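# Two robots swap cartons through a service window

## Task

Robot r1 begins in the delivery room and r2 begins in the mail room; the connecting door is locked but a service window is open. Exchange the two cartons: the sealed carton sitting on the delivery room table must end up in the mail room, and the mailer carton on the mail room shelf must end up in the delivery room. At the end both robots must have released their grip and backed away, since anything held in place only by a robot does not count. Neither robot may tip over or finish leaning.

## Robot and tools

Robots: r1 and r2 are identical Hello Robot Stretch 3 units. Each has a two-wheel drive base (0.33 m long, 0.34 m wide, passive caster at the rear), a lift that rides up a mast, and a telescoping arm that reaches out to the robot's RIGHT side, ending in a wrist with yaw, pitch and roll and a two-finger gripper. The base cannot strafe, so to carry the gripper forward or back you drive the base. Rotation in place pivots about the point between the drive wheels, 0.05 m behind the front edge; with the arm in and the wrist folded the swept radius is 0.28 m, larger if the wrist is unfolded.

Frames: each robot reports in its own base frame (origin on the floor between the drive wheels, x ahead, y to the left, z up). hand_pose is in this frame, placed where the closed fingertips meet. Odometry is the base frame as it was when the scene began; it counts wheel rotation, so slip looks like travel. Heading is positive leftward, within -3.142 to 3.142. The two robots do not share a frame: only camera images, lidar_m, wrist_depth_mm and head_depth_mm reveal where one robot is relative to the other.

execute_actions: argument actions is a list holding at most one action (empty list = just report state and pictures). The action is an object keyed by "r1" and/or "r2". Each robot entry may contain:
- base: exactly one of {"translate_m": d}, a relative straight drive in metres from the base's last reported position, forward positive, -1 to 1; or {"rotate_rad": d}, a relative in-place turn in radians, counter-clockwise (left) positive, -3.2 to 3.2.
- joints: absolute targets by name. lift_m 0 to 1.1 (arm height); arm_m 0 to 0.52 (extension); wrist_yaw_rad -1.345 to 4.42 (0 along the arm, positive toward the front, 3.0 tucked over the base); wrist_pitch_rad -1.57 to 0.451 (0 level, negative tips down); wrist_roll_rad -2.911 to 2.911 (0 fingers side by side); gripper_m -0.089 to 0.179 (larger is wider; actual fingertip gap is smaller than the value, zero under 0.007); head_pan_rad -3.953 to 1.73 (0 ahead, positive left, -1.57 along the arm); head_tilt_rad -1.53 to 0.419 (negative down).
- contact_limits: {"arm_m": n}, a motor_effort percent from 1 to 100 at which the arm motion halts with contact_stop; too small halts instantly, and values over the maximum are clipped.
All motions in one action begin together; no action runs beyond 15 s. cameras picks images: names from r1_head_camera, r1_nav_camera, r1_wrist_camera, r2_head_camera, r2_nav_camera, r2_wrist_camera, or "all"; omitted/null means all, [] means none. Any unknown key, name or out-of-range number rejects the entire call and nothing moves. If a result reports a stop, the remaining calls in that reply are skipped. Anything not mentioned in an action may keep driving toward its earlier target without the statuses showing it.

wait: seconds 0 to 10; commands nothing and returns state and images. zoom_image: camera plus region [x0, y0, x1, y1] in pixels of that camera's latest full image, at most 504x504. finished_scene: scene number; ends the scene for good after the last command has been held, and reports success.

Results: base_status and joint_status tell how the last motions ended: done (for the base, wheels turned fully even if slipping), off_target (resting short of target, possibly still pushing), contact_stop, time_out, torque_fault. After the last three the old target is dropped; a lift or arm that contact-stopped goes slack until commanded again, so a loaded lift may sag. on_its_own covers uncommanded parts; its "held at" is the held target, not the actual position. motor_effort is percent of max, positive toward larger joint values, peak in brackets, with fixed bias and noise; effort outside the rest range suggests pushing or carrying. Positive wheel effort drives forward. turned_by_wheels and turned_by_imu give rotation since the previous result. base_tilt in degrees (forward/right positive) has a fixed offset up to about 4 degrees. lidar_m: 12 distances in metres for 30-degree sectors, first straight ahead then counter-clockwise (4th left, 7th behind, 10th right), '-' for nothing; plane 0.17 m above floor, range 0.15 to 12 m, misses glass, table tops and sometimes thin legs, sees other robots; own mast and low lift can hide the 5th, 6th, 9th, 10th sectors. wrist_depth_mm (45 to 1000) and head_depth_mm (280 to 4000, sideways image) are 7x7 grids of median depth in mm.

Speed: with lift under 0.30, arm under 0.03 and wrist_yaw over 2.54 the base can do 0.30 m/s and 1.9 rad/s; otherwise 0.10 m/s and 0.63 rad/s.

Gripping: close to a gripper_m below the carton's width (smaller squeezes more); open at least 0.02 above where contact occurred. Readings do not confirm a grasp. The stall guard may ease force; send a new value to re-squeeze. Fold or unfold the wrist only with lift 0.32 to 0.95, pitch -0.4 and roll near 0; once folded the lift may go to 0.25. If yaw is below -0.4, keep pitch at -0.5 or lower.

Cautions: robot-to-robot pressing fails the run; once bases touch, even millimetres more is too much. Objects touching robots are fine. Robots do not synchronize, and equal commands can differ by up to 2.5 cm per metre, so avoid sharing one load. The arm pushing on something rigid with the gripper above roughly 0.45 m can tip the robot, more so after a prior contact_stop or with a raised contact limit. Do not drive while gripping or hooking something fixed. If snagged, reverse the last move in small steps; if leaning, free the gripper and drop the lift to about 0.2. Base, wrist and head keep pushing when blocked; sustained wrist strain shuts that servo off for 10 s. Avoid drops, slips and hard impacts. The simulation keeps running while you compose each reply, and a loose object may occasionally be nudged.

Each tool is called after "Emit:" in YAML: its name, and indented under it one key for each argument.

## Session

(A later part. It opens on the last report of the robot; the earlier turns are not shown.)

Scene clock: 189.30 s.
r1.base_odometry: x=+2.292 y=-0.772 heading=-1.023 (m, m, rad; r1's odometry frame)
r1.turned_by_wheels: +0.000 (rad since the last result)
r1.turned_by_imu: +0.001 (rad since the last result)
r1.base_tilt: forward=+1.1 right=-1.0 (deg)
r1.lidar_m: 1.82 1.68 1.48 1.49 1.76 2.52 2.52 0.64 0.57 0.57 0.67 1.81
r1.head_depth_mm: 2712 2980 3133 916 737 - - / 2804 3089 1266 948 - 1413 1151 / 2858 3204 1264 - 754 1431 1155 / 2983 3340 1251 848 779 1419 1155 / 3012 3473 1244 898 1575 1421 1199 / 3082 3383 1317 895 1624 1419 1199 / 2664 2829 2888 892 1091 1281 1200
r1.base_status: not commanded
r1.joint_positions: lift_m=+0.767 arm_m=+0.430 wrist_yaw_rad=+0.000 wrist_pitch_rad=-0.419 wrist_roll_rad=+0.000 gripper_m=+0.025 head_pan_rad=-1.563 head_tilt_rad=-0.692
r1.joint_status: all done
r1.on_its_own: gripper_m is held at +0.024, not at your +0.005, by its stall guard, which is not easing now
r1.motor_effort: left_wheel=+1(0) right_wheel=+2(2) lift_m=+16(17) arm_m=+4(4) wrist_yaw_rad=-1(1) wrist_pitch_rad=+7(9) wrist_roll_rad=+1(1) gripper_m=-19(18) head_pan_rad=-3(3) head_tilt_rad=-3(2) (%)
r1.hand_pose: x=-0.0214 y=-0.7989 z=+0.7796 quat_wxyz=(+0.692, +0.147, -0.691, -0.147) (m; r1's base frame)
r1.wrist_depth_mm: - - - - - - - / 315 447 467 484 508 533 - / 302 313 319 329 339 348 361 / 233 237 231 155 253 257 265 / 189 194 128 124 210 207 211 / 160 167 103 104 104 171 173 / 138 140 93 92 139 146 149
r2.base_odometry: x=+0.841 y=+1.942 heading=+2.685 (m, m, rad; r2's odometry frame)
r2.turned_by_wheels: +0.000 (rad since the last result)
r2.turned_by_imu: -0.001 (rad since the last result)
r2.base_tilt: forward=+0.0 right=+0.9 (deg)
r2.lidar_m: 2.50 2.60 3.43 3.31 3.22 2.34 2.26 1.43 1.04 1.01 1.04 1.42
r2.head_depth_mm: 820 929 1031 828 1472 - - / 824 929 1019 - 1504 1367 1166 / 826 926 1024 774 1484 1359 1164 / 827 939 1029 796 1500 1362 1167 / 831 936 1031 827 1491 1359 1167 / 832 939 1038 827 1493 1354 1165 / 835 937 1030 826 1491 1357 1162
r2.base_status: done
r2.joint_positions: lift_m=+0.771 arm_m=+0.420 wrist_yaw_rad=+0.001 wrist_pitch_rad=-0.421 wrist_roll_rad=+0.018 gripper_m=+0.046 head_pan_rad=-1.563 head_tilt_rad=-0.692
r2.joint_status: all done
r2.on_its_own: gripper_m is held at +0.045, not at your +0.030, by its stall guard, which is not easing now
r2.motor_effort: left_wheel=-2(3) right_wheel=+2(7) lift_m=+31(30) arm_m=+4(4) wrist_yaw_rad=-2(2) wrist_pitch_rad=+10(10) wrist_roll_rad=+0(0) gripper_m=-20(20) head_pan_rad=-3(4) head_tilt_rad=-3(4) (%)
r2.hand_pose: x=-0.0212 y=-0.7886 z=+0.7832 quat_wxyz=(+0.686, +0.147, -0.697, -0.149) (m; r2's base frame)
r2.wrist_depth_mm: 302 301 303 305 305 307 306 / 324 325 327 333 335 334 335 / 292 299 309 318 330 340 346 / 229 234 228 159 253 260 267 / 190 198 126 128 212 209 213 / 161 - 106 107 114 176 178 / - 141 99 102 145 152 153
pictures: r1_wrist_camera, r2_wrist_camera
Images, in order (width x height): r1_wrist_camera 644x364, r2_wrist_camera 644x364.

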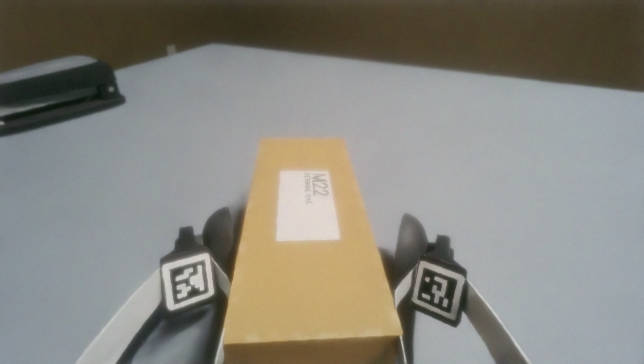

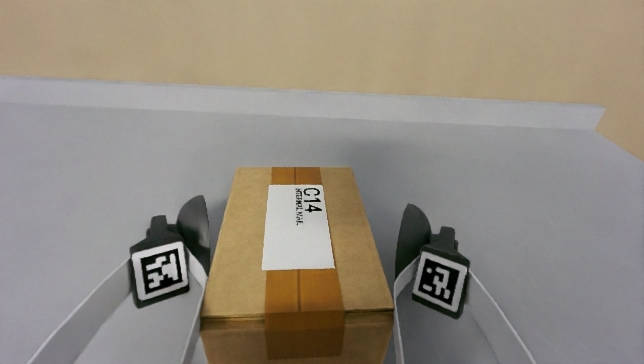

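Emit:
execute_actions:
  actions:
    - {"r1":{"joints":{"gripper_m":0.14}},"r2":{"joints":{"gripper_m":0.14}}}
  cameras: []

Emit:
execute_actions:
  actions:
    - {"r1":{"joints":{"arm_m":0.005,"lift_m":0.79}},"r2":{"joints":{"arm_m":0.005,"lift_m":0.79}}}
  cameras: ["r1_wrist_camera","r2_wrist_camera"]

Scene clock: 191.60 s.
r1.base_odometry: x=+2.292 y=-0.772 heading=-1.023 (m, m, rad; r1's odometry frame)
r1.turned_by_wheels: +0.000 (rad since the last result)
r1.turned_by_imu: +0.001 (rad since the last result)
r1.base_tilt: forward=+1.1 right=-1.0 (deg)
r1.lidar_m: 1.81 1.68 1.48 1.48 1.75 2.53 2.53 0.64 0.57 0.57 0.67 1.81
r1.head_depth_mm: 2714 2973 3106 916 735 - - / 2808 3089 1273 951 - 1407 1150 / 2889 3206 1263 - 757 1428 1152 / 2984 3304 1252 855 779 1417 1152 / 3088 3480 1244 898 1581 1422 1197 / 3074 3394 1308 895 1610 1417 1200 / 2689 2871 2857 889 1094 1276 1195
r1.base_status: not commanded
r1.joint_positions: lift_m=+0.767 arm_m=+0.430 wrist_yaw_rad=+0.000 wrist_pitch_rad=-0.419 wrist_roll_rad=+0.000 gripper_m=+0.140 head_pan_rad=-1.563 head_tilt_rad=-0.692
r1.joint_status: all done
r1.motor_effort: left_wheel=+0(0) right_wheel=+2(2) lift_m=+16(16) arm_m=+5(5) wrist_yaw_rad=-1(1) wrist_pitch_rad=+7(7) wrist_roll_rad=+1(1) gripper_m=+0(80) head_pan_rad=-3(3) head_tilt_rad=-3(3) (%)
r1.hand_pose: x=-0.0214 y=-0.7989 z=+0.7797 quat_wxyz=(+0.692, +0.147, -0.691, -0.147) (m; r1's base frame)
r1.wrist_depth_mm: - - - - - - - / 319 448 466 490 504 535 - / 300 311 318 327 335 349 356 / 233 237 230 156 253 260 264 / 190 200 187 124 203 213 211 / 162 - 152 104 164 178 174 / - 139 94 92 140 141 149
r2.base_odometry: x=+0.841 y=+1.942 heading=+2.685 (m, m, rad; r2's odometry frame)
r2.turned_by_wheels: +0.000 (rad since the last result)
r2.turned_by_imu: +0.000 (rad since the last result)
r2.base_tilt: forward=+0.0 right=+0.8 (deg)
r2.lidar_m: 2.51 2.59 3.45 3.31 3.21 2.34 2.26 1.43 1.04 1.01 1.04 1.42
r2.head_depth_mm: 820 926 1035 829 1465 - - / 822 926 1018 - 1495 1364 1164 / 827 932 1023 774 1508 1367 1164 / 830 931 1028 798 1494 1358 1162 / 831 938 1028 828 1501 1351 1163 / 834 939 1033 827 1497 1360 1161 / 836 942 1039 824 1494 1352 1160
r2.base_status: not commanded
r2.joint_positions: lift_m=+0.771 arm_m=+0.420 wrist_yaw_rad=+0.001 wrist_pitch_rad=-0.418 wrist_roll_rad=+0.018 gripper_m=+0.140 head_pan_rad=-1.563 head_tilt_rad=-0.692
r2.joint_status: all done
r2.motor_effort: left_wheel=-2(2) right_wheel=+2(1) lift_m=+32(32) arm_m=+4(4) wrist_yaw_rad=-2(1) wrist_pitch_rad=+9(10) wrist_roll_rad=-1(1) gripper_m=+0(82) head_pan_rad=-4(3) head_tilt_rad=-4(4) (%)
r2.hand_pose: x=-0.0212 y=-0.7891 z=+0.7840 quat_wxyz=(+0.686, +0.146, -0.697, -0.148) (m; r2's base frame)
r2.wrist_depth_mm: 302 299 301 303 303 304 306 / 323 324 331 331 331 330 336 / 294 302 311 321 335 339 353 / 231 237 231 161 256 263 268 / 191 202 137 130 206 215 216 / - 159 111 109 168 182 180 / 140 142 99 101 145 149 155
pictures: none
No camera images: the call's "cameras" was empty. Leave "cameras" out to get every camera's image.

Scene clock: 195.93 s.
r1.base_odometry: x=+2.292 y=-0.772 heading=-1.023 (m, m, rad; r1's odometry frame)
r1.turned_by_wheels: +0.000 (rad since the last result)
r1.turned_by_imu: +0.001 (rad since the last result)
r1.base_tilt: forward=+1.1 right=-1.1 (deg)
r1.lidar_m: 1.82 1.68 1.48 1.49 1.75 2.52 2.52 0.64 0.57 0.57 0.67 1.81
r1.head_depth_mm: 2731 2978 3226 916 713 1432 1283 / 2803 3099 1274 908 735 1426 - / 2872 3216 1262 907 755 1460 - / 3006 3338 1261 864 781 1480 - / 3066 3393 1246 899 1579 1377 1200 / 3077 3388 1314 896 1631 1414 1194 / 2681 2799 2901 892 1091 1286 1196
r1.base_status: not commanded
r1.joint_positions: lift_m=+0.790 arm_m=+0.005 wrist_yaw_rad=+0.000 wrist_pitch_rad=-0.418 wrist_roll_rad=+0.000 gripper_m=+0.140 head_pan_rad=-1.563 head_tilt_rad=-0.692
r1.joint_status: all done
r1.motor_effort: left_wheel=+0(0) right_wheel=+2(2) lift_m=+24(24) arm_m=-5(6) wrist_yaw_rad=-1(1) wrist_pitch_rad=+7(7) wrist_roll_rad=+1(1) gripper_m=+1(1) head_pan_rad=-3(3) head_tilt_rad=-3(3) (%)
r1.hand_pose: x=-0.0214 y=-0.3746 z=+0.8023 quat_wxyz=(+0.692, +0.147, -0.691, -0.147) (m; r1's base frame)
r1.wrist_depth_mm: - - - - - - - / - 541 555 492 599 624 647 / 500 414 372 385 398 411 427 / - - - 381 315 304 312 / - 631 - - - 340 278 / - - - - - - - / 864 860 868 944 929 937 954
r2.base_odometry: x=+0.841 y=+1.942 heading=+2.685 (m, m, rad; r2's odometry frame)
r2.turned_by_wheels: +0.000 (rad since the last result)
r2.turned_by_imu: -0.001 (rad since the last result)
r2.base_tilt: forward=+0.0 right=+0.8 (deg)
r2.lidar_m: 2.51 2.60 3.44 3.31 3.19 2.35 2.26 1.43 1.04 1.01 1.05 1.42
r2.head_depth_mm: 823 927 1034 829 1487 1381 - / 823 925 1019 834 1482 1382 - / 824 932 1023 828 1484 1374 - / 827 934 1020 830 1507 1369 1134 / 828 936 1027 827 1471 1365 1163 / 832 937 1034 824 1495 1371 1169 / 836 939 1037 827 1493 1362 1166
r2.base_status: not commanded
r2.joint_positions: lift_m=+0.790 arm_m=+0.005 wrist_yaw_rad=+0.001 wrist_pitch_rad=-0.417 wrist_roll_rad=+0.018 gripper_m=+0.140 head_pan_rad=-1.563 head_tilt_rad=-0.692
r2.joint_status: all done
r2.motor_effort: left_wheel=-2(2) right_wheel=+1(1) lift_m=+47(47) arm_m=-4(0) wrist_yaw_rad=-2(2) wrist_pitch_rad=+8(9) wrist_roll_rad=+0(0) gripper_m=+0(0) head_pan_rad=-4(4) head_tilt_rad=-4(4) (%)
r2.hand_pose: x=-0.0212 y=-0.3749 z=+0.8027 quat_wxyz=(+0.686, +0.146, -0.698, -0.147) (m; r2's base frame)
r2.wrist_depth_mm: 665 655 680 690 683 671 690 / 458 476 501 474 550 723 753 / 334 346 355 370 385 399 808 / 877 885 905 351 356 349 888 / - 968 - - - - - / - - - - - - - / 910 931 931 952 973 963 -
pictures: r1_wrist_camera, r2_wrist_camera
Images, in order (width x height): r1_wrist_camera 644x364, r2_wrist_camera 644x364.

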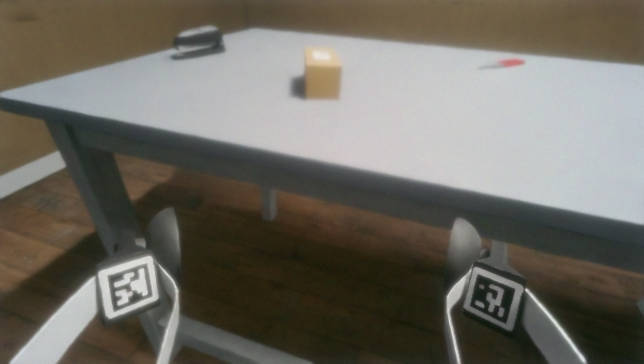

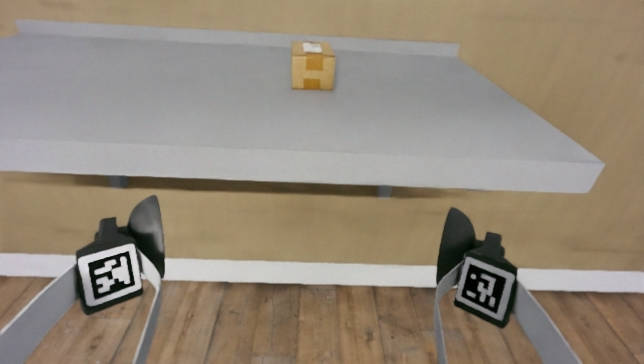

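Emit:
finished_scene:
  scene: 1

The scene is finished: the task was done.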